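# Swap the gear shaft between the near station's centres

## Task

Remove the gear shaft currently held between the centres of the closer station and set it down on the bench surface; then fit the second gear shaft between those same centres so its gear meshes with the master gear, and finish with both grippers released from it.

## Robot and tools

Robot: two arms, left_arm and right_arm, each with six revolute joints and a two-finger gripper. The names are just labels, not image sides. A loose object may occasionally get a small outside shove. Nothing may leave the table, the arms must not collide or press hard on each other, and drops, slips, slams and heavy shoves by the robot should be avoided.

Frame: all printed poses share one scene frame with its origin on the table top midway between the arms. +x points out across the table, +y toward left_arm's side, +z up. Positions are in metres, orientations as quaternions w,x,y,z. The printed hand position is approximate and gets less accurate the farther the arm reaches. The gripper's fingers extend along its own +z and close along its own y; the reported point sits between the finger pads, roughly 1 cm short of the tips.

execute_actions takes "actions", a list holding at most one item, plus optional "pictures" (boolean; images are included by default). Three forms:
- Empty list: nothing is commanded; current state comes back.
- Motion: {"rows": [...], "steps": n}, n from 1 to 15 (default 15), each step 1/30 s. rows holds 1 to 15 rows; each row drives one step, and the final row repeats to fill remaining steps.
- Wait: {"steps": n} with no rows, n up to 300; it returns after n steps counted from the previous result, with reply time included.

Each row is one flat list of 14 numbers covering both arms, even if only one moves: left_arm waist, shoulder, elbow, wrist pitch, wrist yaw, wrist roll, opening; then the same seven for right_arm. The joint numbers are absolute target angles in radians (same form as Joint positions prints), not offsets. Nominal ranges per joint: waist -2.618 to 3.054, shoulder 0.000 to 3.142, elbow 0.000 to 3.142, wrist pitch -1.571 to 1.571, wrist yaw -1.571 to 1.571, wrist roll -2.094 to 2.094. True stops may differ from these by up to 0.036 rad. A call is rejected outright (nothing sent) if a target exceeds a range end by more than 0.036 rad and is also beyond that joint's last reported angle. Targets past a real stop are clipped there, and "joint sent to its limit" may appear, possibly referring to an earlier, still-running action; its absence does not prove more room exists. Opening is an absolute value from -1 (closed) to +1 (fully open, pad gap 0.094 m).

Motion limits: each step the command sent to a joint is held within a fixed distance of its measured angle (waist 0.202, shoulder 0.258, elbow 0.238, wrist pitch 0.573, wrist yaw and roll 0.522 rad), and all joints of an arm are scaled back if the targets would shift the gripper over 70 mm from where it is. Far targets therefore take several actions. Between calls the arms continue toward the last row sent, until everything nearly stops or a step is HELD; after that only a new action moves them further. Fingers still in motion finish moving.

Gripping: grip_measured reports finger opening on the same -1..+1 scale as commands, with a fixed per-gripper bias of up to about 1 mm. Away from the extremes, fingers go to where grip_measured equals the commanded number. To hold something, command below grip_measured: about 0.03 below holds firmly, less holds gently. Pad force tops out around 50 to 62 N (weaker on some grippers, and weaker on parts thinner than about 2 mm), with a brief harder spike on first contact.

Result lines: the state line `left_arm: …` | `right_arm: …` gives each gripper's position and quaternion. Joint positions and Joint velocities list each arm's six joints (rad, rad/s) then pad gap (m, m/s). "joint command not followed" means a clearance check altered or blocked joint targets on some steps, while the rest of the row still ran. HELD marks steps where the row was partly or wholly not sent. MOTOR HOT appears from 75 °C when holding loads heats motors (also while idle thinking); at 90 °C that arm is halted 10 s, and at 100 °C it loses hold and drops, reported as OVER-TEMPERATURE FAULT. Release loads when not needed.

The simulation runs on while the operator composes each reply, so long deliberation lets the arms drift toward the last target.

zoom_image: {"camera": name, "region": [x0, y0, x1, y1]} gives an enlarged view of part of that camera's latest image; pixel coordinates from the top-left, region at most 504 by 504. Cameras, all 504x504, in the order images arrive: cam_head_left, cam_head_right, cam_left_wrist, cam_right_wrist.

finished_scene: {"scene": n} with the current scene's number ends and grades it, irreversibly; the goal must already hold and remain stable, with grippers opened and clear. Its result reports success and gives the following task if any. Replying without a tool call ends everything.

Each tool is called after "Request:" as name([rows], argument=value, ...), one row to a line, values as JSON.

## Session

Request:
execute_actions(actions=[])

Scene clock: 0.00 s of 6800.00 s.
left_arm: end_effector_position=(+0.0806, +0.5619, +0.1795) grip_measured=+1.000 end_effector_quat_wxyz=(-0.267, +0.879, -0.382, -0.100) | right_arm: end_effector_position=(+0.2964, -0.0514, +0.1835) grip_measured=+1.000 end_effector_quat_wxyz=(+0.726, +0.025, +0.687, +0.012)
Joint positions: left_arm=[ 1.36   1.28   1.106 -0.834 -0.141 -1.019  0.094] | right_arm=[ 0.994  1.736  0.498  1.337  0.99  -0.029  0.094]
Joint velocities: left_arm=[-0.007  0.007 -0.002  0.022 -0.037  0.022  0.   ] | right_arm=[-0.002 -0.007 -0.007  0.081  0.066 -0.051  0.   ]
Motor temperatures (°C, as the motors report them): left_arm=[27 27 27 26 24 24] | right_arm=[26 23 23 26 23 25]

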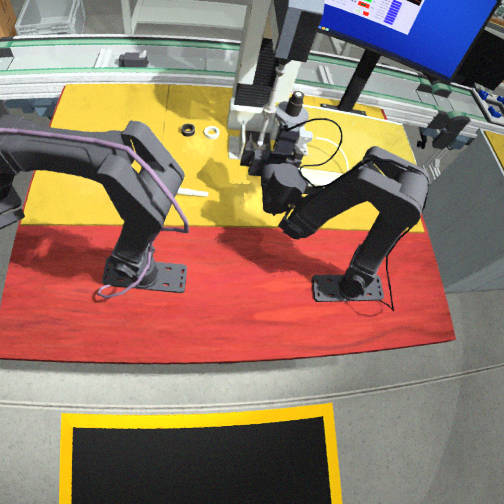

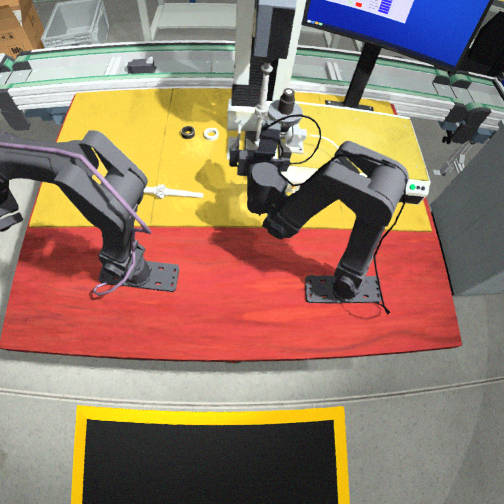

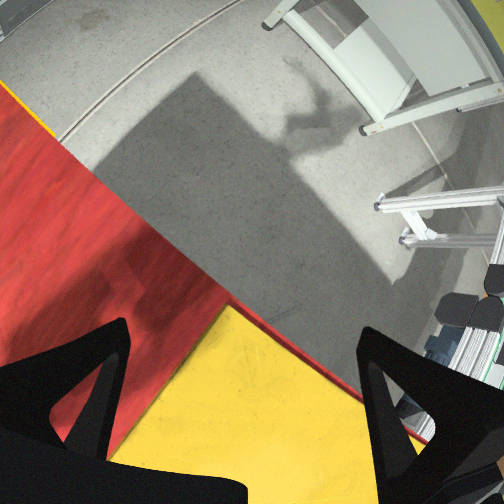

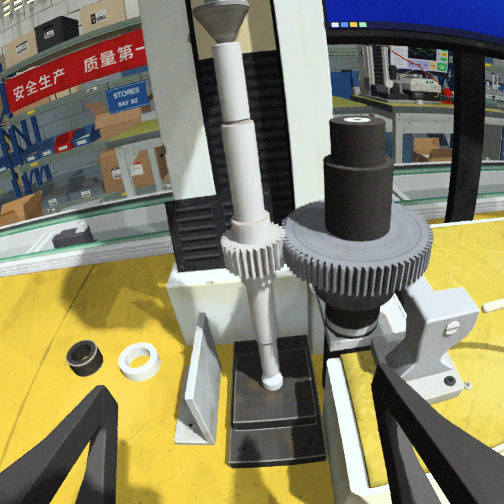

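Request:
execute_actions([
  {"rows":[[1.0,0.8,0.8,0,0,0,1,0.994,1.4,0.4,1.0,0.5,0,1]]},
], pictures=false)

Request:
execute_actions([
  {"rows":[[0,0.3,0.6,-0.8,0,0,1,0,0.5,0.5,0,0,0,1]]},
], pictures=false)

Request:
execute_actions([
  {"steps":100},
])

Request:
zoom_image(camera="cam_head_right", region=[130,0,450,230])

Scene clock: 11.97 s of 6800.00 s.
left_arm: end_effector_position=(+0.2049, +0.5025, +0.3706) grip_measured=+1.000 end_effector_quat_wxyz=(+0.643, -0.350, +0.621, +0.279) | right_arm: end_effector_position=(+0.2576, -0.0049, +0.2166) grip_measured=+1.000 end_effector_quat_wxyz=(+0.701, -0.147, +0.679, +0.162)
Joint positions: left_arm=[ 1.006  0.801  0.828 -0.044 -0.015 -0.105  0.094] | right_arm=[ 0.992  1.398  0.414  1.024  0.529 -0.006  0.094]
Joint velocities: left_arm=[-0.007 -0.007  0.002  0.256  0.139  0.637  0.   ] | right_arm=[-0.012 -0.007 -0.002 -0.081 -0.125  0.022  0.   ]
Motor temperatures (°C, as the motors report them): left_arm=[27 28 28 27 24 24] | right_arm=[26 24 24 28 23 25]
Steps of this call (steps 1 to 90: nothing new was sent; then 8.47 s passed at rest; steps 91 to 105: all 15 steps of this action). Readings (joint positions):
91: left_arm=[1.340 1.252 1.067 -0.759 -0.140 -0.956] | right_arm=[0.991 1.700 0.484 1.280 0.917 -0.023]
92: left_arm=[1.292 1.199 0.999 -0.658 -0.126 -0.877] | right_arm=[0.991 1.630 0.454 1.204 0.829 -0.022]
94: left_arm=[1.179 1.086 0.898 -0.525 -0.091 -0.743] | right_arm=[0.992 1.485 0.415 1.124 0.715 -0.016]
98: left_arm=[1.044 0.907 0.834 -0.313 -0.045 -0.472] | right_arm=[0.992 1.398 0.414 1.093 0.597 -0.009]
105: the state above

Scene clock: 12.47 s of 6800.00 s.
left_arm: end_effector_position=(+0.2177, +0.2626, +0.2383) grip_measured=+1.000 end_effector_quat_wxyz=(+0.558, -0.045, +0.828, +0.022) | right_arm: end_effector_position=(+0.2471, -0.2821, +0.3239) grip_measured=+1.000 end_effector_quat_wxyz=(+0.737, +0.021, +0.675, -0.021)
Joint positions: left_arm=[ 0.189  0.31   0.624 -0.701 -0.003 -0.016  0.094] | right_arm=[ 0.013  0.493  0.488  0.093  0.05  -0.001  0.094]
Joint velocities: left_arm=[-2.205  0.002 -0.056 -0.418  0.11   0.081  0.   ] | right_arm=[-0.364 -0.007 -0.017 -0.608 -0.125 -0.037  0.   ]
Motor temperatures (°C, as the motors report them): left_arm=[27 28 28 27 24 24] | right_arm=[26 24 24 28 23 25]
Steps of this call (steps 1 to 15: all 15 steps of this action). Readings (joint positions):
1: left_arm=[0.990 0.788 0.818 -0.057 -0.021 -0.094] | right_arm=[0.960 1.360 0.422 0.931 0.437 -0.005]
2: left_arm=[0.959 0.756 0.795 -0.094 -0.021 -0.087] | right_arm=[0.900 1.292 0.432 0.795 0.337 -0.005]
4: left_arm=[0.886 0.677 0.740 -0.190 -0.019 -0.074] | right_arm=[0.753 1.128 0.453 0.563 0.213 -0.005]
8: left_arm=[0.705 0.485 0.655 -0.426 -0.014 -0.048] | right_arm=[0.446 0.774 0.469 0.235 0.097 -0.004]
15: the state above

Scene clock: 15.80 s of 6800.00 s.
left_arm: end_effector_position=(+0.2111, +0.2230, +0.2205) grip_measured=+1.000 end_effector_quat_wxyz=(+0.527, +0.038, +0.849, -0.028) | right_arm: end_effector_position=(+0.2483, -0.2775, +0.3028) grip_measured=+1.000 end_effector_quat_wxyz=(+0.708, +0.010, +0.706, -0.011)
Joint positions: left_arm=[ 0.006  0.31   0.619 -0.769  0.004 -0.006  0.094] | right_arm=[ 0.005  0.493  0.488  0.008  0.012 -0.001  0.094]
Joint velocities: left_arm=[-0.002  0.002 -0.007  0.007 -0.022  0.007  0.   ] | right_arm=[-0.002 -0.012  0.007  0.022 -0.007 -0.022  0.   ]
Motor temperatures (°C, as the motors report them): left_arm=[27 27 28 28 24 24] | right_arm=[26 24 24 28 23 25]
Steps of this call (steps 1 to 30: the robot went on to your last target; steps 31 to 90: nothing new was sent; then 0.33 s passed at rest). Readings (joint positions):
1: left_arm=[0.115 0.310 0.622 -0.715 -0.002 -0.014] | right_arm=[0.006 0.493 0.488 0.073 0.045 -0.001]
2: left_arm=[0.057 0.310 0.621 -0.727 0.002 -0.012] | right_arm=[0.005 0.493 0.488 0.057 0.039 -0.001]
4: left_arm=[0.012 0.310 0.619 -0.744 0.004 -0.009] | right_arm=[0.005 0.493 0.488 0.037 0.029 -0.001]
8: left_arm=[0.006 0.310 0.619 -0.760 0.004 -0.008] | right_arm=[0.005 0.493 0.488 0.018 0.019 -0.001]
90: the state above
All arms were judged still, so your last target was given up. Only a new action makes them travel on or press farther. Fingers that are still opening or closing keep moving.

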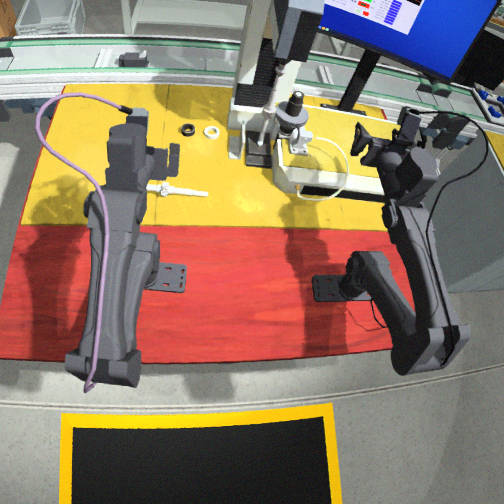

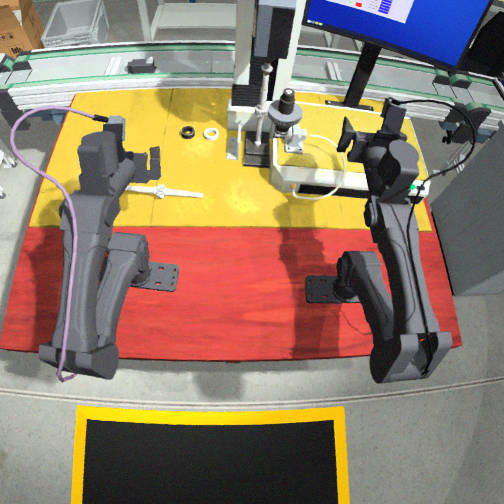

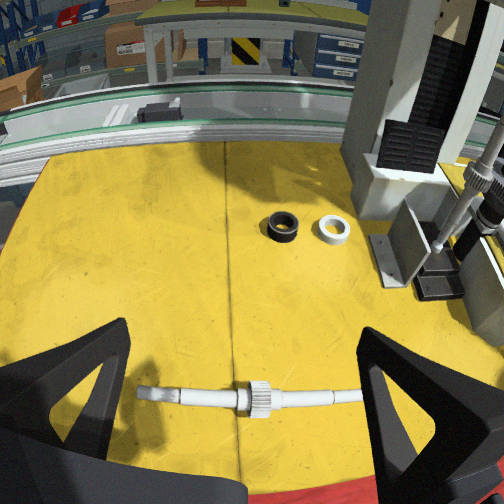

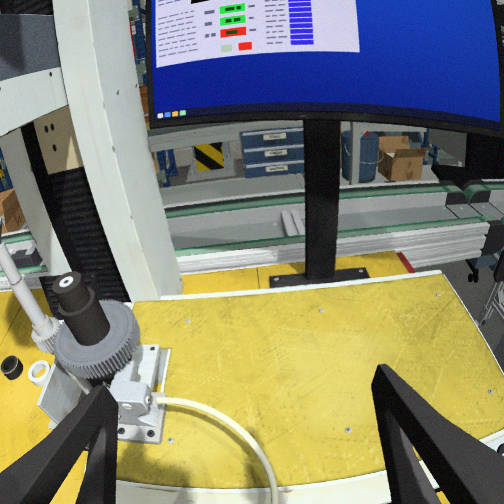

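Region (130, 0, 450, 230) of cam_head_right's 504x504 image, scaled by 1.575, with more detail than that image has; it fills the top 362 rows of this view, and the rest is white.

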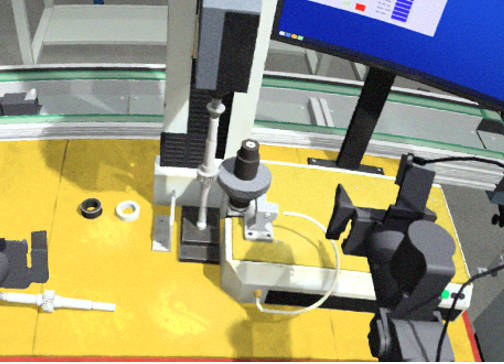

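Request:
execute_actions([
  {"rows":[[-0.48,1.35,0.37,0.98,0,0,1,-0.5,0.3,0.4,-0.5,0,0,1]]},
], pictures=false)

Request:
execute_actions([
  {"steps":45},
])

Scene clock: 25.43 s of 6800.00 s.
left_arm: end_effector_position=(+0.3311, +0.0315, +0.1317) grip_measured=+1.000 end_effector_quat_wxyz=(+0.567, +0.227, +0.773, -0.170) | right_arm: end_effector_position=(+0.1739, -0.3890, +0.1875) grip_measured=+1.000 end_effector_quat_wxyz=(+0.537, +0.213, +0.803, -0.145)
Joint positions: left_arm=[-0.476  1.361  0.376  0.681  0.002 -0.005  0.094] | right_arm=[-0.494  0.32   0.406 -0.478  0.006 -0.001  0.094]
Joint velocities: left_arm=[-0.012  0.002 -0.027  1.648  0.125 -0.007  0.   ] | right_arm=[-0.007 -0.027  0.007 -0.125 -0.037 -0.095  0.   ]
Motor temperatures (°C, as the motors report them): left_arm=[27 27 28 29 24 24] | right_arm=[26 24 25 29 23 25]
Steps of this call (steps 1 to 90: nothing new was sent; then 6.13 s passed at rest; steps 91 to 105: all 15 steps of this action). Readings (joint positions):
91: left_arm=[-0.020 0.328 0.596 -0.710 -0.005 -0.006] | right_arm=[-0.016 0.478 0.487 -0.029 0.002 -0.002]
92: left_arm=[-0.077 0.375 0.558 -0.603 -0.007 -0.006] | right_arm=[-0.063 0.441 0.476 -0.088 -0.001 -0.002]
94: left_arm=[-0.206 0.528 0.473 -0.389 -0.012 -0.006] | right_arm=[-0.180 0.367 0.447 -0.205 -0.002 -0.002]
98: left_arm=[-0.450 0.918 0.388 0.031 -0.002 -0.005] | right_arm=[-0.449 0.320 0.412 -0.383 0.003 -0.001]
105: the state above

Scene clock: 26.93 s of 6800.00 s.
left_arm: end_effector_position=(+0.3407, +0.0253, +0.2033) grip_measured=+1.000 end_effector_quat_wxyz=(+0.674, +0.201, +0.682, -0.202) | right_arm: end_effector_position=(+0.1726, -0.3883, +0.1840) grip_measured=+1.000 end_effector_quat_wxyz=(+0.531, +0.214, +0.808, -0.143)
Joint positions: left_arm=[-0.476  1.361  0.376  0.974  0.002 -0.005  0.094] | right_arm=[-0.494  0.32   0.406 -0.494  0.006 -0.001  0.094]
Joint velocities: left_arm=[-0.007  0.007  0.002 -0.037  0.066 -0.022  0.   ] | right_arm=[-0.017 -0.007  0.007 -0.051  0.037 -0.051  0.   ]
Motor temperatures (°C, as the motors report them): left_arm=[27 27 28 29 24 24] | right_arm=[26 24 25 29 23 25]
Steps of this call (steps 1 to 30: the robot went on to your last target; steps 31 to 45: nothing new was sent). Readings (joint positions):
1: left_arm=[-0.476 1.361 0.376 0.736 0.002 -0.005] | right_arm=[-0.494 0.320 0.406 -0.482 0.006 -0.001]
2: left_arm=[-0.476 1.361 0.376 0.791 0.002 -0.005] | right_arm=[-0.494 0.320 0.406 -0.485 0.006 -0.001]
4: left_arm=[-0.476 1.361 0.376 0.866 0.002 -0.005] | right_arm=[-0.494 0.320 0.406 -0.488 0.006 -0.001]
8: left_arm=[-0.476 1.361 0.376 0.936 0.002 -0.005] | right_arm=[-0.494 0.320 0.406 -0.492 0.006 -0.001]
45: the state above
All arms were judged still, so your last target was given up. Only a new action makes them travel on or press farther. Fingers that are still opening or closing keep moving.

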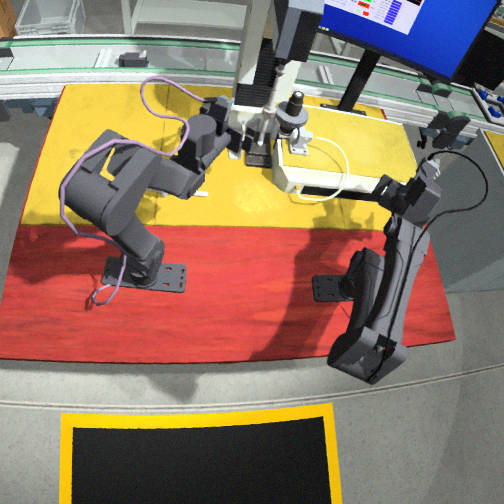

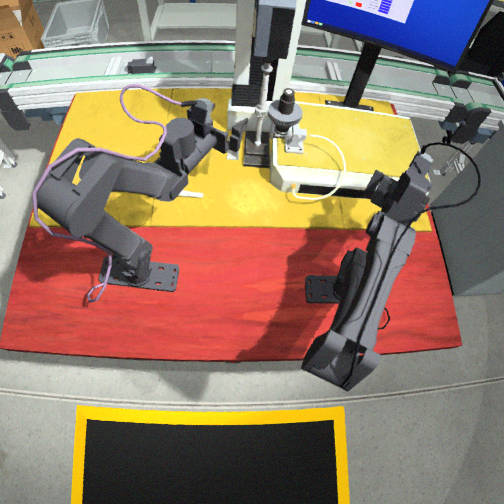

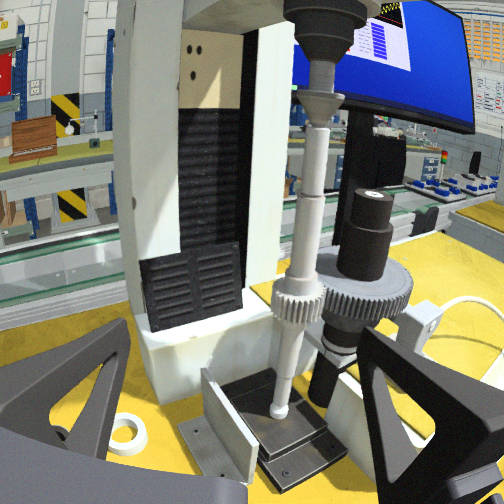

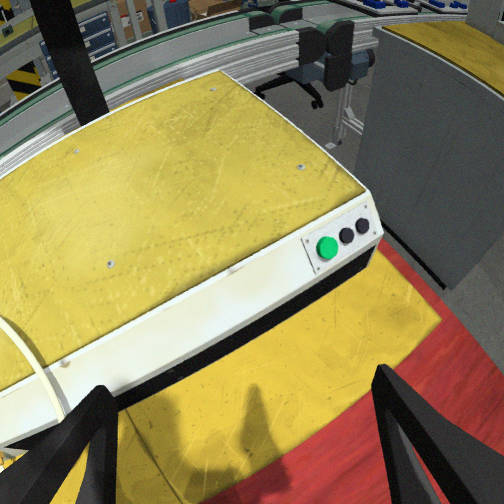

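Request:
execute_actions([
  {"rows":[[-0.56,1.46,0.535,0.935,0,0,0,-0.5,0.3,0.4,-0.5,0,0,1]]},
])

Scene clock: 31.40 s of 6800.00 s.
left_arm: end_effector_position=(+0.3472, -0.0203, +0.2268) grip_measured=+0.002 end_effector_quat_wxyz=(+0.678, +0.223, +0.661, -0.233) | right_arm: end_effector_position=(+0.1726, -0.3883, +0.1840) grip_measured=+1.000 end_effector_quat_wxyz=(+0.531, +0.214, +0.808, -0.143)
Joint positions: left_arm=[-0.558  1.448  0.517  0.959 -0.001 -0.005  0.047] | right_arm=[-0.494  0.32   0.406 -0.494  0.006 -0.001  0.094]
Joint velocities: left_arm=[-0.002 -0.002  0.002 -0.022 -0.022  0.022 -0.001] | right_arm=[ 0.002  0.017 -0.012 -0.066  0.022 -0.051  0.   ]
Motor temperatures (°C, as the motors report them): left_arm=[27 28 29 30 24 24] | right_arm=[26 24 25 30 23 25]
Steps of this call (steps 1 to 90: nothing new was sent; then 0.97 s passed at rest; steps 91 to 105: all 15 steps of this action). Readings (joint positions):
91: left_arm=[-0.488 1.373 0.393 0.969 -0.006 -0.005] | right_arm=[-0.494 0.320 0.406 -0.494 0.006 -0.001]
92: left_arm=[-0.510 1.402 0.431 0.963 -0.007 -0.005] | right_arm=[-0.494 0.320 0.406 -0.494 0.006 -0.001]
94: left_arm=[-0.546 1.443 0.495 0.961 -0.004 -0.005] | right_arm=[-0.494 0.320 0.406 -0.494 0.006 -0.001]
98: left_arm=[-0.558 1.448 0.517 0.960 -0.001 -0.005] | right_arm=[-0.494 0.320 0.406 -0.494 0.006 -0.001]
105: the state above

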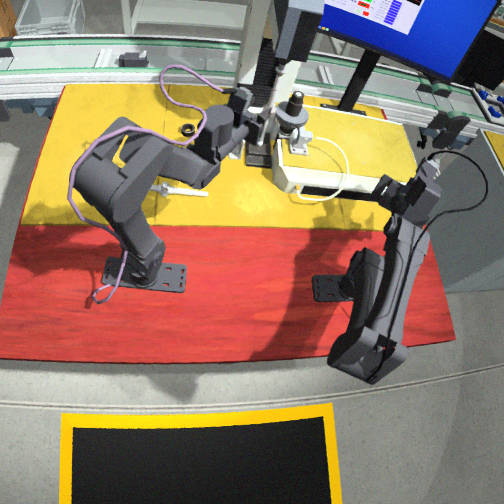

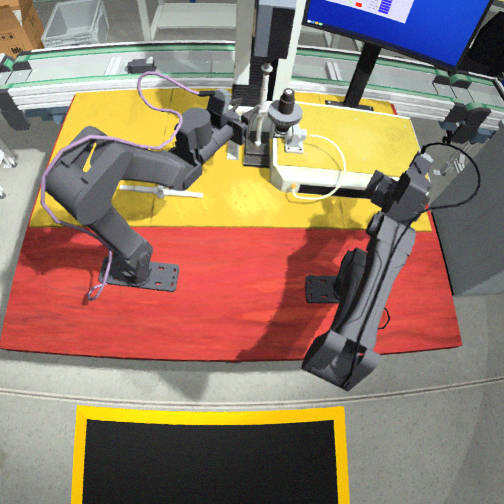

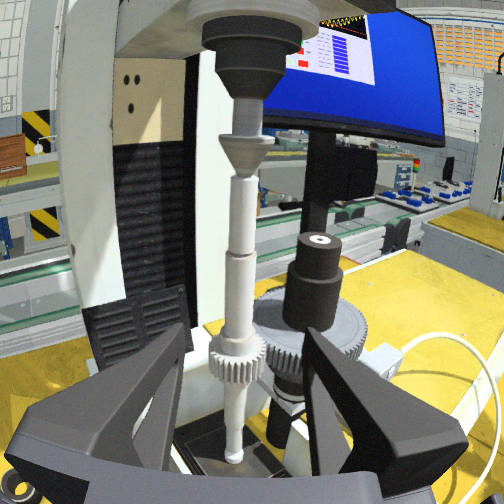

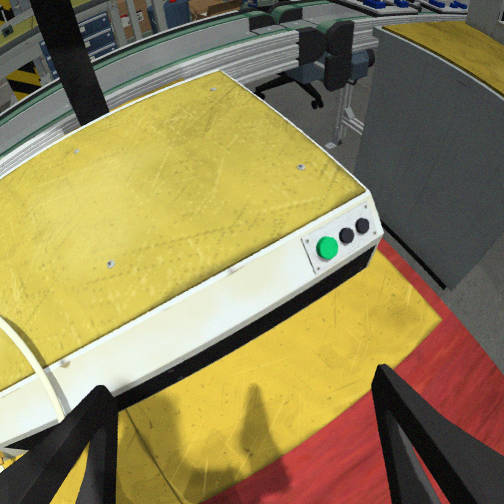

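Request:
execute_actions([
  {"rows":[[-0.548,1.5,0.58,0.92,0,0,-0.2,-0.5,0.3,0.4,-0.5,0,0,1],[-0.548,1.55,0.62,0.92,0,0,-0.2,-0.5,0.3,0.4,-0.5,0,0,1],[-0.548,1.59,0.66,0.92,0,0,-0.2,-0.5,0.3,0.4,-0.5,0,0,1],[-0.548,1.635,0.705,0.92,0,0,-0.2,-0.5,0.3,0.4,-0.5,0,0,1]]},
])

Request:
zoom_image(camera="cam_head_right", region=[100,40,320,210])

Scene clock: 38.93 s of 6800.00 s.
left_arm: end_effector_position=(+0.3838, -0.0464, +0.2187) grip_measured=-0.198 end_effector_quat_wxyz=(+0.669, +0.225, +0.670, -0.228) | right_arm: end_effector_position=(+0.1726, -0.3883, +0.1840) grip_measured=+1.000 end_effector_quat_wxyz=(+0.531, +0.214, +0.808, -0.143)
Joint positions: left_arm=[-0.555  1.628  0.682  0.946 -0.001 -0.005  0.038] | right_arm=[-0.494  0.32   0.406 -0.494  0.006 -0.001  0.094]
Joint velocities: left_arm=[ 0.002 -0.012 -0.042  0.022 -0.051  0.007 -0.001] | right_arm=[-0.007 -0.017 -0.002 -0.022 -0.037 -0.007  0.   ]
Motor temperatures (°C, as the motors report them): left_arm=[27 28 29 31 24 24] | right_arm=[26 24 25 30 23 25]
Steps of this call (steps 1 to 15: the robot went on to your last target; steps 16 to 90: nothing new was sent; then 4.03 s passed at rest; steps 91 to 105: all 15 steps of this action). Readings (joint positions):
91: left_arm=[-0.558 1.453 0.522 0.959 -0.001 -0.005] | right_arm=[-0.494 0.320 0.406 -0.494 0.006 -0.001]
92: left_arm=[-0.557 1.471 0.539 0.958 -0.001 -0.005] | right_arm=[-0.494 0.320 0.406 -0.494 0.006 -0.001]
94: left_arm=[-0.556 1.541 0.607 0.958 -0.001 -0.005] | right_arm=[-0.494 0.320 0.406 -0.494 0.006 -0.001]
98: left_arm=[-0.555 1.626 0.682 0.952 -0.001 -0.005] | right_arm=[-0.494 0.320 0.406 -0.494 0.006 -0.001]
105: the state above

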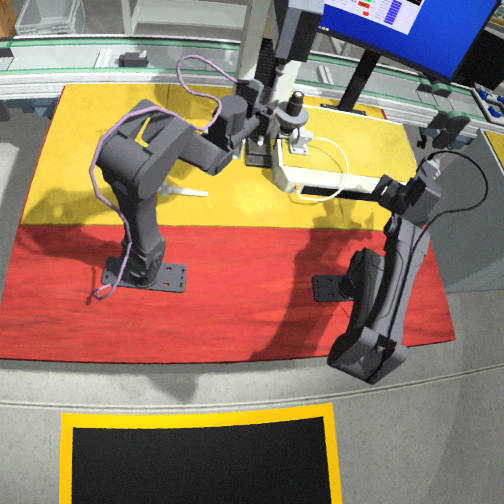

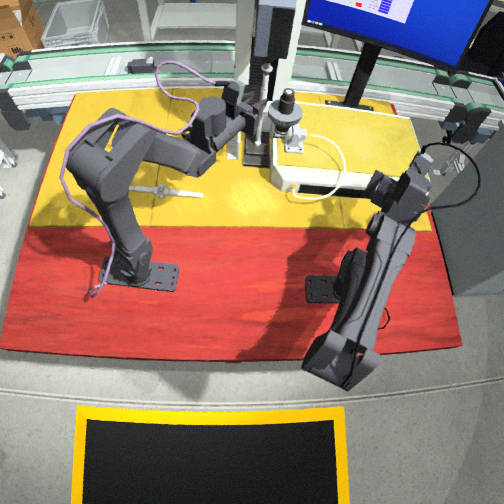

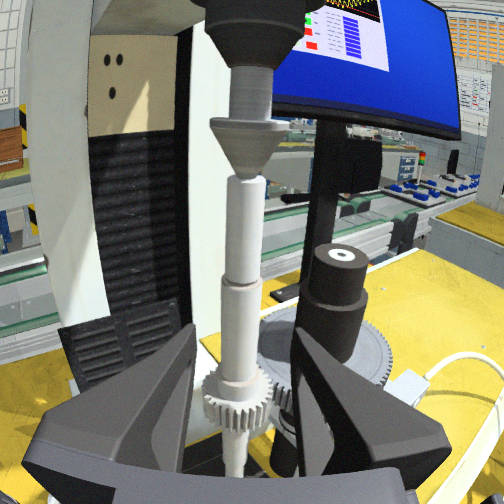

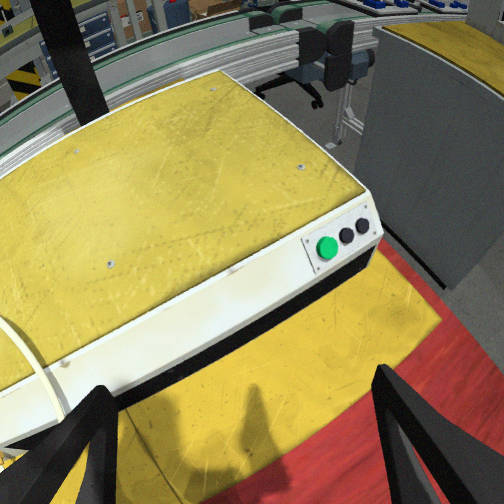

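Region (100, 40, 320, 210) of cam_head_right's 504x504 image, scaled by 2.291, with more detail than that image has; it fills the top 389 rows of this view, and the rest is white.

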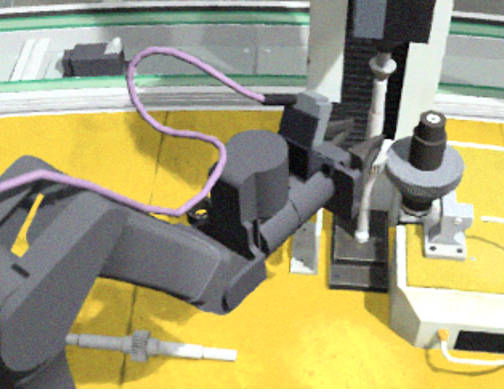

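Request:
execute_actions([
  {"rows":[[-0.544,1.73,0.805,0.925,0,0,-0.2,-0.5,0.3,0.4,-0.5,0,0,1]]},
], pictures=false)

Request:
execute_actions([
  {"rows":[[-0.544,1.73,0.805,0.925,0,0,-0.72,-0.5,0.3,0.4,-0.5,0,0,1]]},
])

Request:
zoom_image(camera="cam_head_right", region=[200,40,320,180])

Scene clock: 45.07 s of 6800.00 s.
left_arm: end_effector_position=(+0.4051, -0.0602, +0.2198) grip_measured=-0.198 end_effector_quat_wxyz=(+0.672, +0.223, +0.668, -0.228) | right_arm: end_effector_position=(+0.1726, -0.3883, +0.1840) grip_measured=+1.000 end_effector_quat_wxyz=(+0.531, +0.214, +0.808, -0.143)
Joint positions: left_arm=[-0.551  1.719  0.781  0.945 -0.001 -0.005  0.038] | right_arm=[-0.494  0.32   0.406 -0.494  0.006 -0.001  0.094]
Joint velocities: left_arm=[-0.007 -0.002  0.012 -0.022  0.007  0.007 -0.001] | right_arm=[-0.007 -0.002 -0.022 -0.037 -0.022  0.022  0.   ]
Motor temperatures (°C, as the motors report them): left_arm=[27 28 30 31 24 24] | right_arm=[26 24 25 30 23 25]
Steps of this call (steps 1 to 15: the robot went on to your last target; steps 16 to 90: nothing new was sent; then 2.63 s passed at rest; steps 91 to 105: all 15 steps of this action). Readings (joint positions):
91: left_arm=[-0.554 1.639 0.696 0.946 -0.001 -0.005] | right_arm=[-0.494 0.320 0.406 -0.494 0.006 -0.001]
92: left_arm=[-0.554 1.665 0.727 0.946 -0.001 -0.005] | right_arm=[-0.494 0.320 0.406 -0.494 0.006 -0.001]
94: left_arm=[-0.552 1.707 0.773 0.946 -0.001 -0.005] | right_arm=[-0.494 0.320 0.406 -0.494 0.006 -0.001]
98: left_arm=[-0.551 1.719 0.781 0.945 -0.001 -0.005] | right_arm=[-0.494 0.320 0.406 -0.494 0.006 -0.001]
105: the state above

Scene clock: 45.57 s of 6800.00 s.
left_arm: end_effector_position=(+0.4052, -0.0601, +0.2198) grip_measured=-0.670 end_effector_quat_wxyz=(+0.672, +0.223, +0.668, -0.228) | right_arm: end_effector_position=(+0.1726, -0.3883, +0.1840) grip_measured=+1.000 end_effector_quat_wxyz=(+0.531, +0.214, +0.808, -0.143)
Joint positions: left_arm=[-0.551  1.719  0.781  0.945 -0.002 -0.005  0.016] | right_arm=[-0.494  0.32   0.406 -0.494  0.006 -0.001  0.094]
Joint velocities: left_arm=[ 0.002  0.002 -0.012 -0.066 -0.007 -0.022 -0.   ] | right_arm=[-0.007 -0.007 -0.002 -0.051  0.037  0.037  0.   ]
Motor temperatures (°C, as the motors report them): left_arm=[27 28 30 31 24 24] | right_arm=[26 24 25 30 23 25]
Steps of this call (steps 1 to 15: all 15 steps of this action). Readings (joint positions):
1: left_arm=[-0.551 1.719 0.781 0.945 -0.001 -0.005] | right_arm=[-0.494 0.320 0.406 -0.494 0.006 -0.001]
2: left_arm=[-0.551 1.719 0.781 0.945 -0.001 -0.005] | right_arm=[-0.494 0.320 0.406 -0.494 0.006 -0.001]
4: left_arm=[-0.551 1.719 0.781 0.945 -0.002 -0.005] | right_arm=[-0.494 0.320 0.406 -0.494 0.006 -0.001]
8: left_arm=[-0.551 1.719 0.781 0.945 -0.002 -0.005] | right_arm=[-0.494 0.320 0.406 -0.494 0.006 -0.001]
15: the state above

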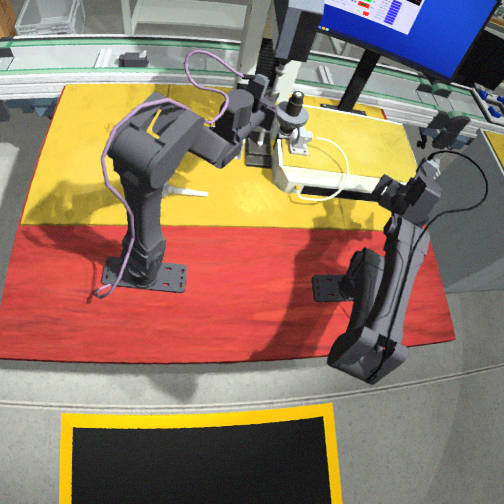

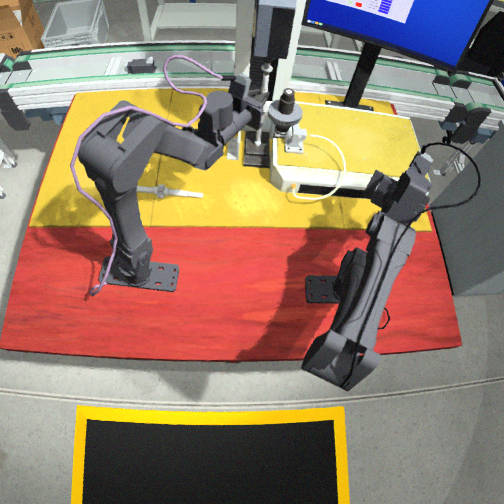

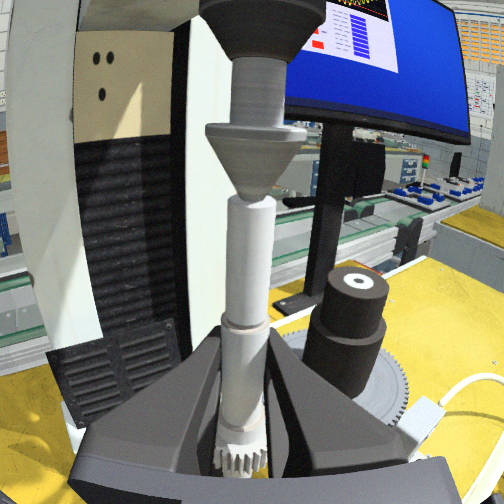

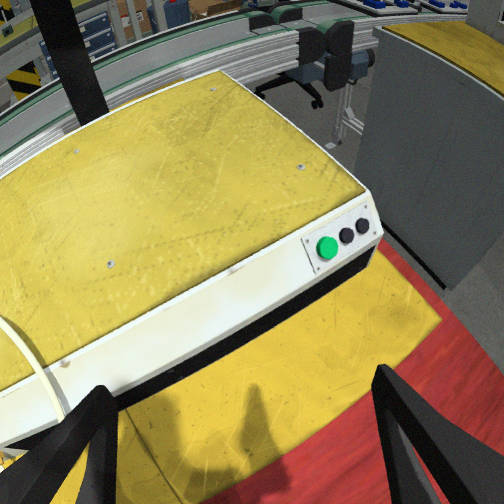

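Region (200, 40, 320, 180) of cam_head_right's 504x504 image, scaled by 3.600, with more detail than that image has; it fills the left 432 columns of this view, and the rest is white.

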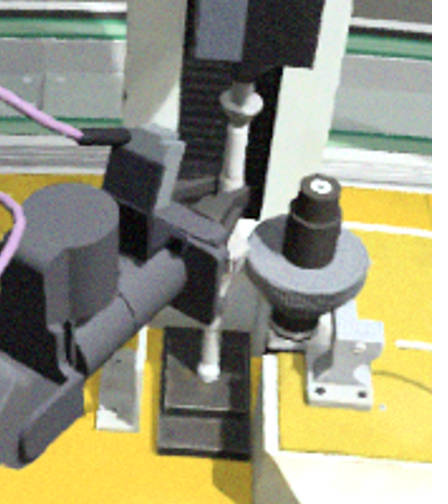

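Request:
execute_actions([
  {"rows":[[-0.544,1.67,0.83,0.885,0,0,-0.72,-0.5,0.3,0.4,-0.5,0,0,1]]},
])

Request:
zoom_image(camera="cam_head_right", region=[200,40,320,180])

Scene clock: 49.87 s of 6800.00 s.
left_arm: end_effector_position=(+0.4053, -0.0602, +0.2202) grip_measured=-0.670 end_effector_quat_wxyz=(+0.664, +0.225, +0.676, -0.225) | right_arm: end_effector_position=(+0.1726, -0.3883, +0.1840) grip_measured=+1.000 end_effector_quat_wxyz=(+0.531, +0.214, +0.808, -0.143)
Joint positions: left_arm=[-0.551  1.701  0.794  0.891 -0.002 -0.005  0.016] | right_arm=[-0.494  0.32   0.406 -0.494  0.006 -0.001  0.094]
Joint velocities: left_arm=[ 0.012 -0.002  0.002 -0.007  0.066 -0.037  0.   ] | right_arm=[ 0.007  0.007 -0.002  0.007 -0.139  0.022  0.   ]
Motor temperatures (°C, as the motors report them): left_arm=[27 29 30 31 24 24] | right_arm=[26 24 25 31 23 25]
Steps of this call (steps 1 to 15: the robot went on to your last target; steps 16 to 90: nothing new was sent; then 0.80 s passed at rest; steps 91 to 105: all 15 steps of this action). Readings (joint positions):
91: left_arm=[-0.551 1.716 0.784 0.939 -0.002 -0.005] | right_arm=[-0.494 0.320 0.406 -0.494 0.006 -0.001]
92: left_arm=[-0.551 1.711 0.787 0.925 -0.002 -0.005] | right_arm=[-0.494 0.320 0.406 -0.494 0.006 -0.001]
94: left_arm=[-0.551 1.705 0.791 0.905 -0.002 -0.005] | right_arm=[-0.494 0.320 0.406 -0.494 0.006 -0.001]
98: left_arm=[-0.551 1.702 0.794 0.894 -0.002 -0.005] | right_arm=[-0.494 0.320 0.406 -0.494 0.006 -0.001]
105: the state above

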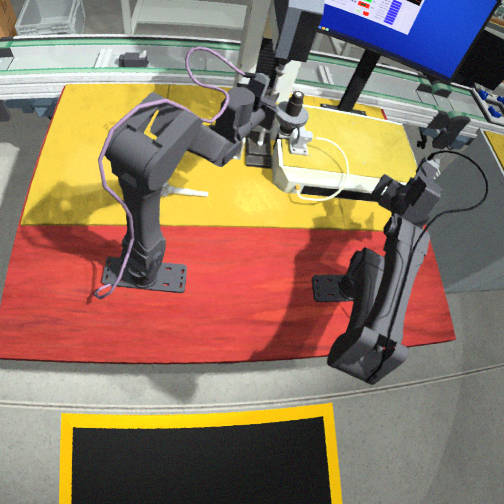

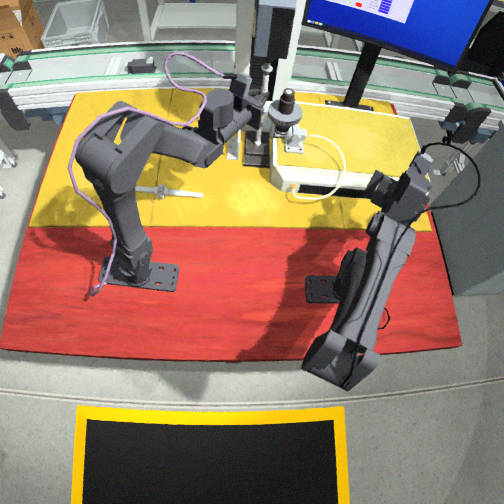

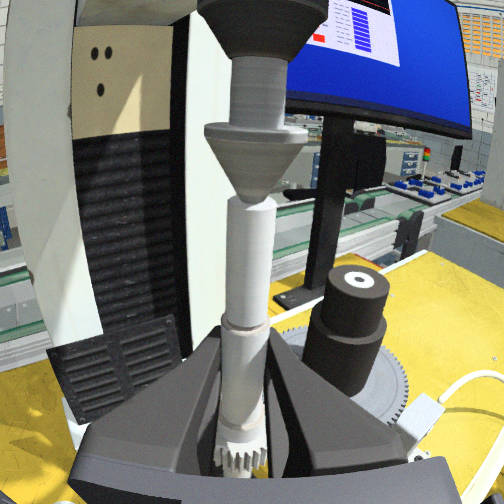

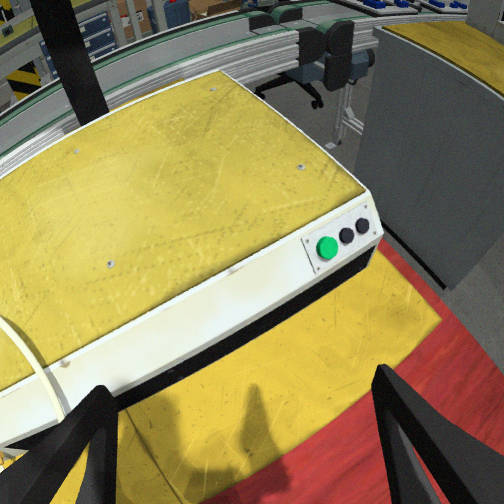

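Region (200, 40, 320, 180) of cam_head_right's 504x504 image, scaled by 3.600, with more detail than that image has; it fills the left 432 columns of this view, and the rest is white.

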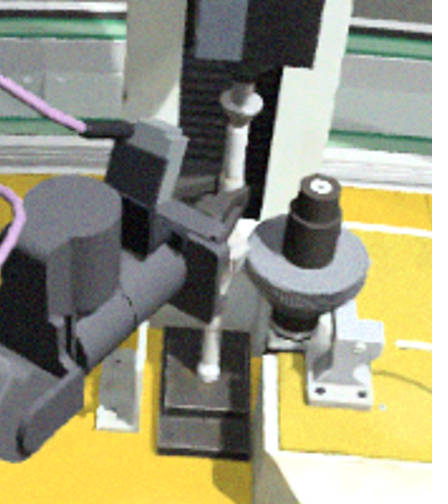

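More force.

Request:
execute_actions([
  {"rows":[[-0.544,1.63,0.87,1.0,0,0,-0.74,-0.62,0.5,0.5,-0.6,0,0,-1]]},
])

Scene clock: 52.10 s of 6800.00 s.
left_arm: end_effector_position=(+0.4054, -0.0603, +0.2227) grip_measured=-0.670 end_effector_quat_wxyz=(+0.663, +0.226, +0.677, -0.225) | right_arm: end_effector_position=(+0.1582, -0.4108, +0.1507) grip_measured=-0.982 end_effector_quat_wxyz=(+0.432, +0.277, +0.846, -0.142)
Joint positions: left_arm=[-0.551  1.694  0.8    0.875 -0.002 -0.005  0.016] | right_arm=[-0.612  0.499  0.464 -0.591 -0.001 -0.002  0.001]
Joint velocities: left_arm=[-0.002 -0.007  0.002  0.022  0.007  0.007 -0.   ] | right_arm=[ 0.002  0.017 -0.007  0.022  0.051  0.051 -0.   ]
Motor temperatures (°C, as the motors report them): left_arm=[27 29 30 32 24 24] | right_arm=[26 24 25 31 23 25]
Steps of this call (steps 1 to 15: the robot went on to your last target; steps 16 to 52: nothing new was sent; steps 53 to 67: all 15 steps of this action). Readings (joint positions):
53: left_arm=[-0.551 1.698 0.797 0.891 -0.002 -0.005] | right_arm=[-0.513 0.344 0.418 -0.510 -0.002 -0.002]
54: left_arm=[-0.551 1.697 0.798 0.886 -0.002 -0.005] | right_arm=[-0.553 0.396 0.440 -0.527 -0.003 -0.002]
56: left_arm=[-0.551 1.695 0.799 0.880 -0.002 -0.005] | right_arm=[-0.603 0.477 0.463 -0.541 -0.001 -0.002]
60: left_arm=[-0.551 1.694 0.800 0.876 -0.002 -0.005] | right_arm=[-0.612 0.499 0.464 -0.577 -0.001 -0.002]
67: the state above

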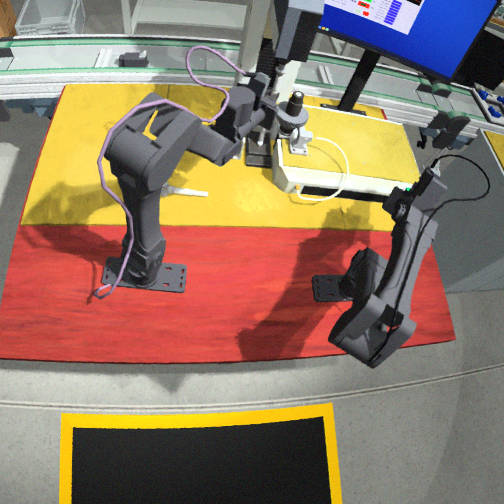

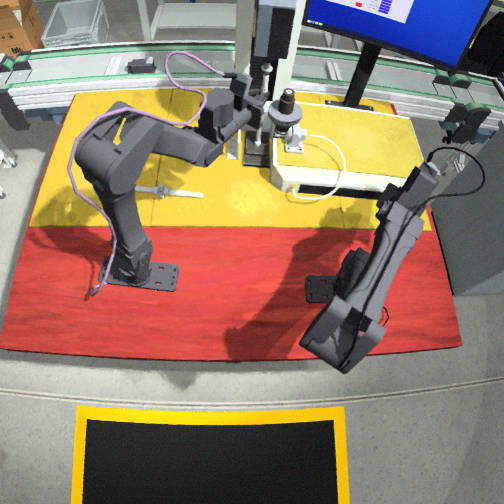

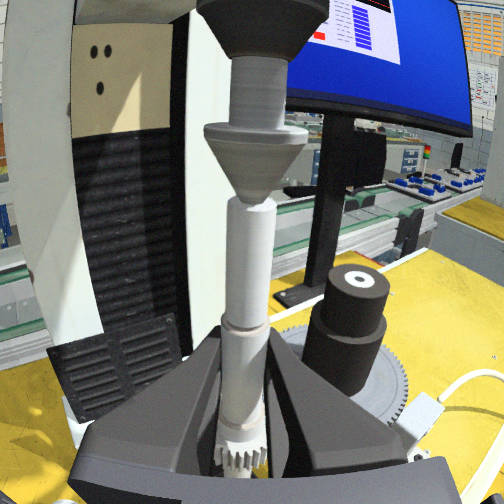

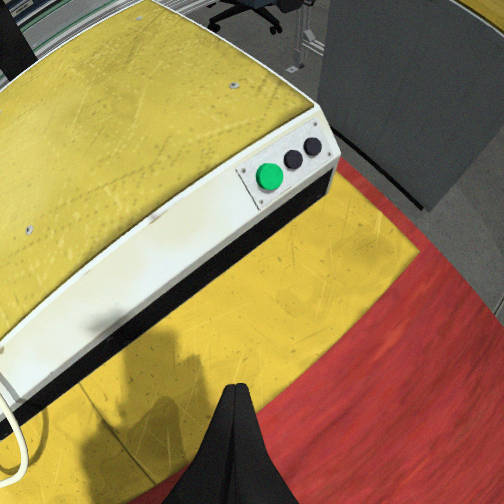

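Request:
execute_actions([
  {"rows":[[-0.544,1.715,0.805,0.96,0,0,-0.72,-0.66,0.967,0.61,-0.42,0,0,-1]]},
])

Scene clock: 58.17 s of 6800.00 s.
left_arm: end_effector_position=(+0.4056, -0.0604, +0.2210) grip_measured=-0.670 end_effector_quat_wxyz=(+0.666, +0.225, +0.675, -0.225) | right_arm: end_effector_position=(+0.1953, -0.4516, +0.1182) grip_measured=-0.982 end_effector_quat_wxyz=(+0.341, +0.306, +0.881, -0.119)
Joint positions: left_arm=[-0.551  1.703  0.795  0.896 -0.002 -0.005  0.016] | right_arm=[-0.65   0.984  0.598 -0.445 -0.002 -0.002  0.001]
Joint velocities: left_arm=[-0.007 -0.007 -0.002 -0.022 -0.007 -0.095  0.001] | right_arm=[ 0.007 -0.007  0.012  0.022 -0.066 -0.066  0.001]
Motor temperatures (°C, as the motors report them): left_arm=[27 31 32 35 24 24] | right_arm=[26 24 26 31 23 25]
Steps of this call (steps 1 to 15: the robot went on to your last target; steps 16 to 90: nothing new was sent; then 2.57 s passed at rest; steps 91 to 105: all 15 steps of this action). Readings (joint positions):
91: left_arm=[-0.551 1.697 0.800 0.875 -0.002 -0.005] | right_arm=[-0.618 0.535 0.481 -0.591 -0.002 -0.002]
92: left_arm=[-0.551 1.699 0.798 0.882 -0.002 -0.005] | right_arm=[-0.632 0.617 0.516 -0.572 -0.002 -0.002]
94: left_arm=[-0.551 1.701 0.796 0.890 -0.002 -0.005] | right_arm=[-0.647 0.801 0.579 -0.505 -0.002 -0.002]
98: left_arm=[-0.551 1.703 0.795 0.895 -0.002 -0.005] | right_arm=[-0.650 0.981 0.598 -0.453 -0.002 -0.002]
105: the state above

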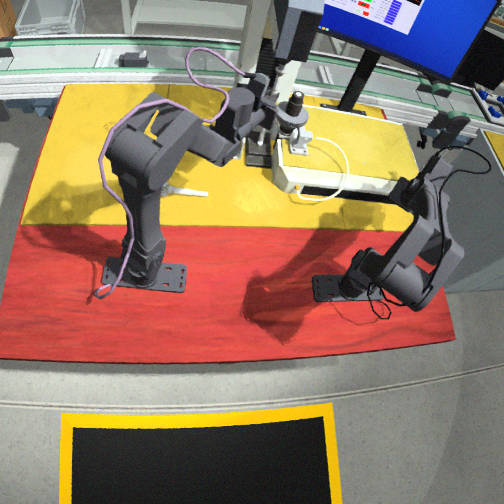

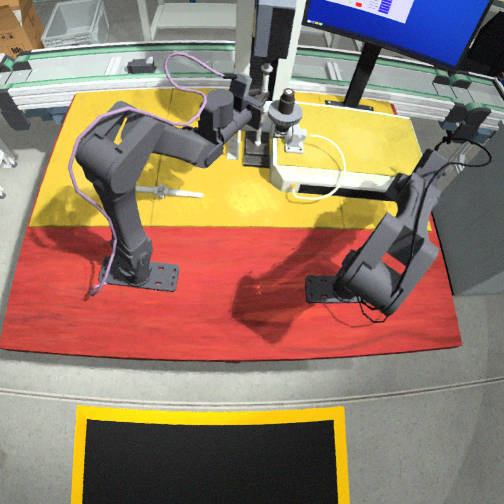

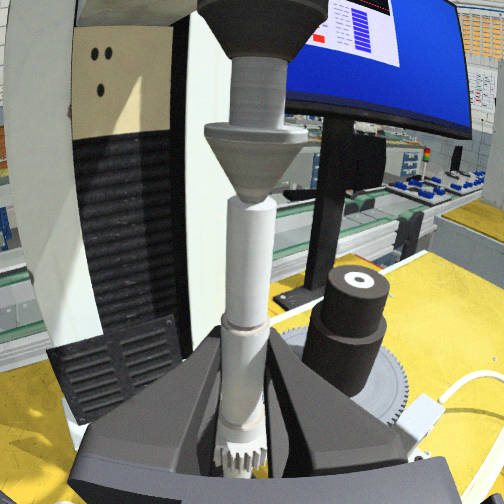

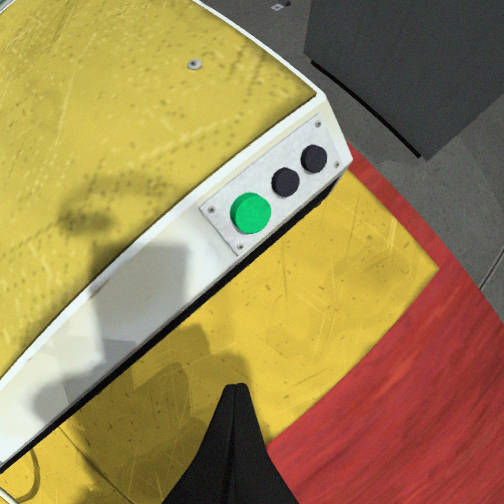

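Request:
execute_actions([
  {"rows":[[-0.544,1.715,0.805,0.96,0,0,-0.72,-0.675,0.98,0.75,-0.44,0,0,-1],[-0.544,1.715,0.805,0.96,0,0,-0.72,-0.675,0.98,0.75,-0.44,0,0,-1],[-0.544,1.715,0.805,0.96,0,0,-0.72,-0.675,1.075,0.75,-0.44,0,0,-1]]},
])

Scene clock: 63.83 s of 6800.00 s.
left_arm: end_effector_position=(+0.4056, -0.0604, +0.2210) grip_measured=-0.670 end_effector_quat_wxyz=(+0.666, +0.225, +0.675, -0.225) | right_arm: end_effector_position=(+0.2158, -0.4741, +0.1498) grip_measured=-0.982 end_effector_quat_wxyz=(+0.363, +0.310, +0.869, -0.129)
Joint positions: left_arm=[-0.551  1.703  0.795  0.896 -0.002 -0.005  0.016] | right_arm=[-0.665  1.071  0.729 -0.438 -0.002 -0.002  0.001]
Joint velocities: left_arm=[ 0.007 -0.007  0.002 -0.022 -0.007  0.007  0.001] | right_arm=[ 0.012 -0.027 -0.007 -0.051 -0.022  0.022  0.   ]
Motor temperatures (°C, as the motors report them): left_arm=[27 31 31 37 24 24] | right_arm=[26 24 26 31 23 25]
Steps of this call (steps 1 to 15: the robot went on to your last target; steps 16 to 90: nothing new was sent; then 2.17 s passed at rest; steps 91 to 105: all 15 steps of this action). Readings (joint positions):
91: left_arm=[-0.551 1.703 0.795 0.896 -0.002 -0.005] | right_arm=[-0.652 0.986 0.612 -0.457 -0.002 -0.002]
92: left_arm=[-0.551 1.703 0.795 0.896 -0.002 -0.005] | right_arm=[-0.657 0.989 0.637 -0.470 -0.002 -0.002]
94: left_arm=[-0.551 1.703 0.795 0.896 -0.002 -0.005] | right_arm=[-0.664 1.019 0.696 -0.461 -0.002 -0.002]
98: left_arm=[-0.551 1.703 0.795 0.896 -0.002 -0.005] | right_arm=[-0.665 1.064 0.729 -0.436 -0.002 -0.002]
105: the state above

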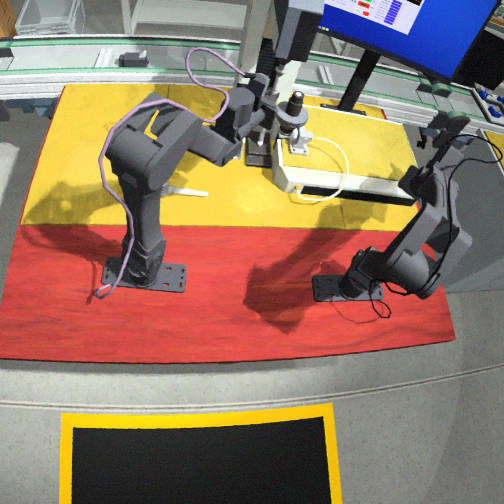

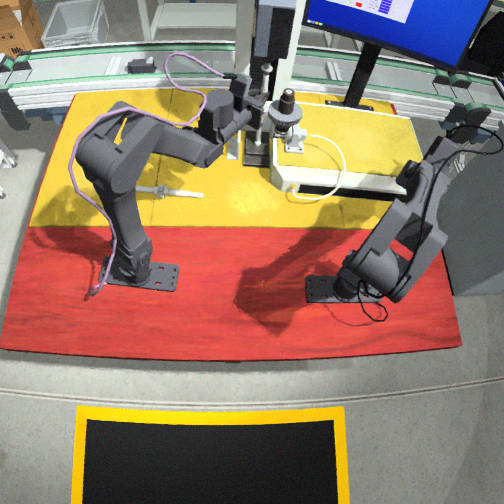

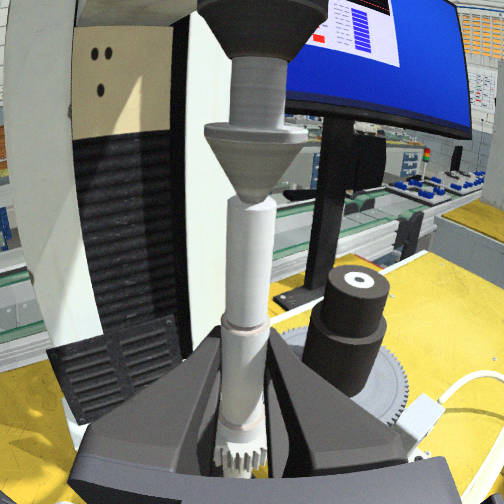

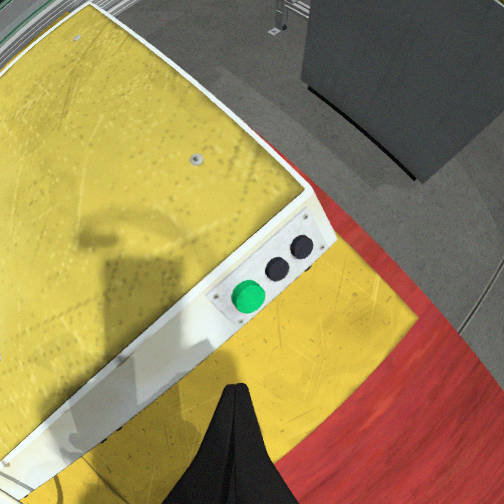

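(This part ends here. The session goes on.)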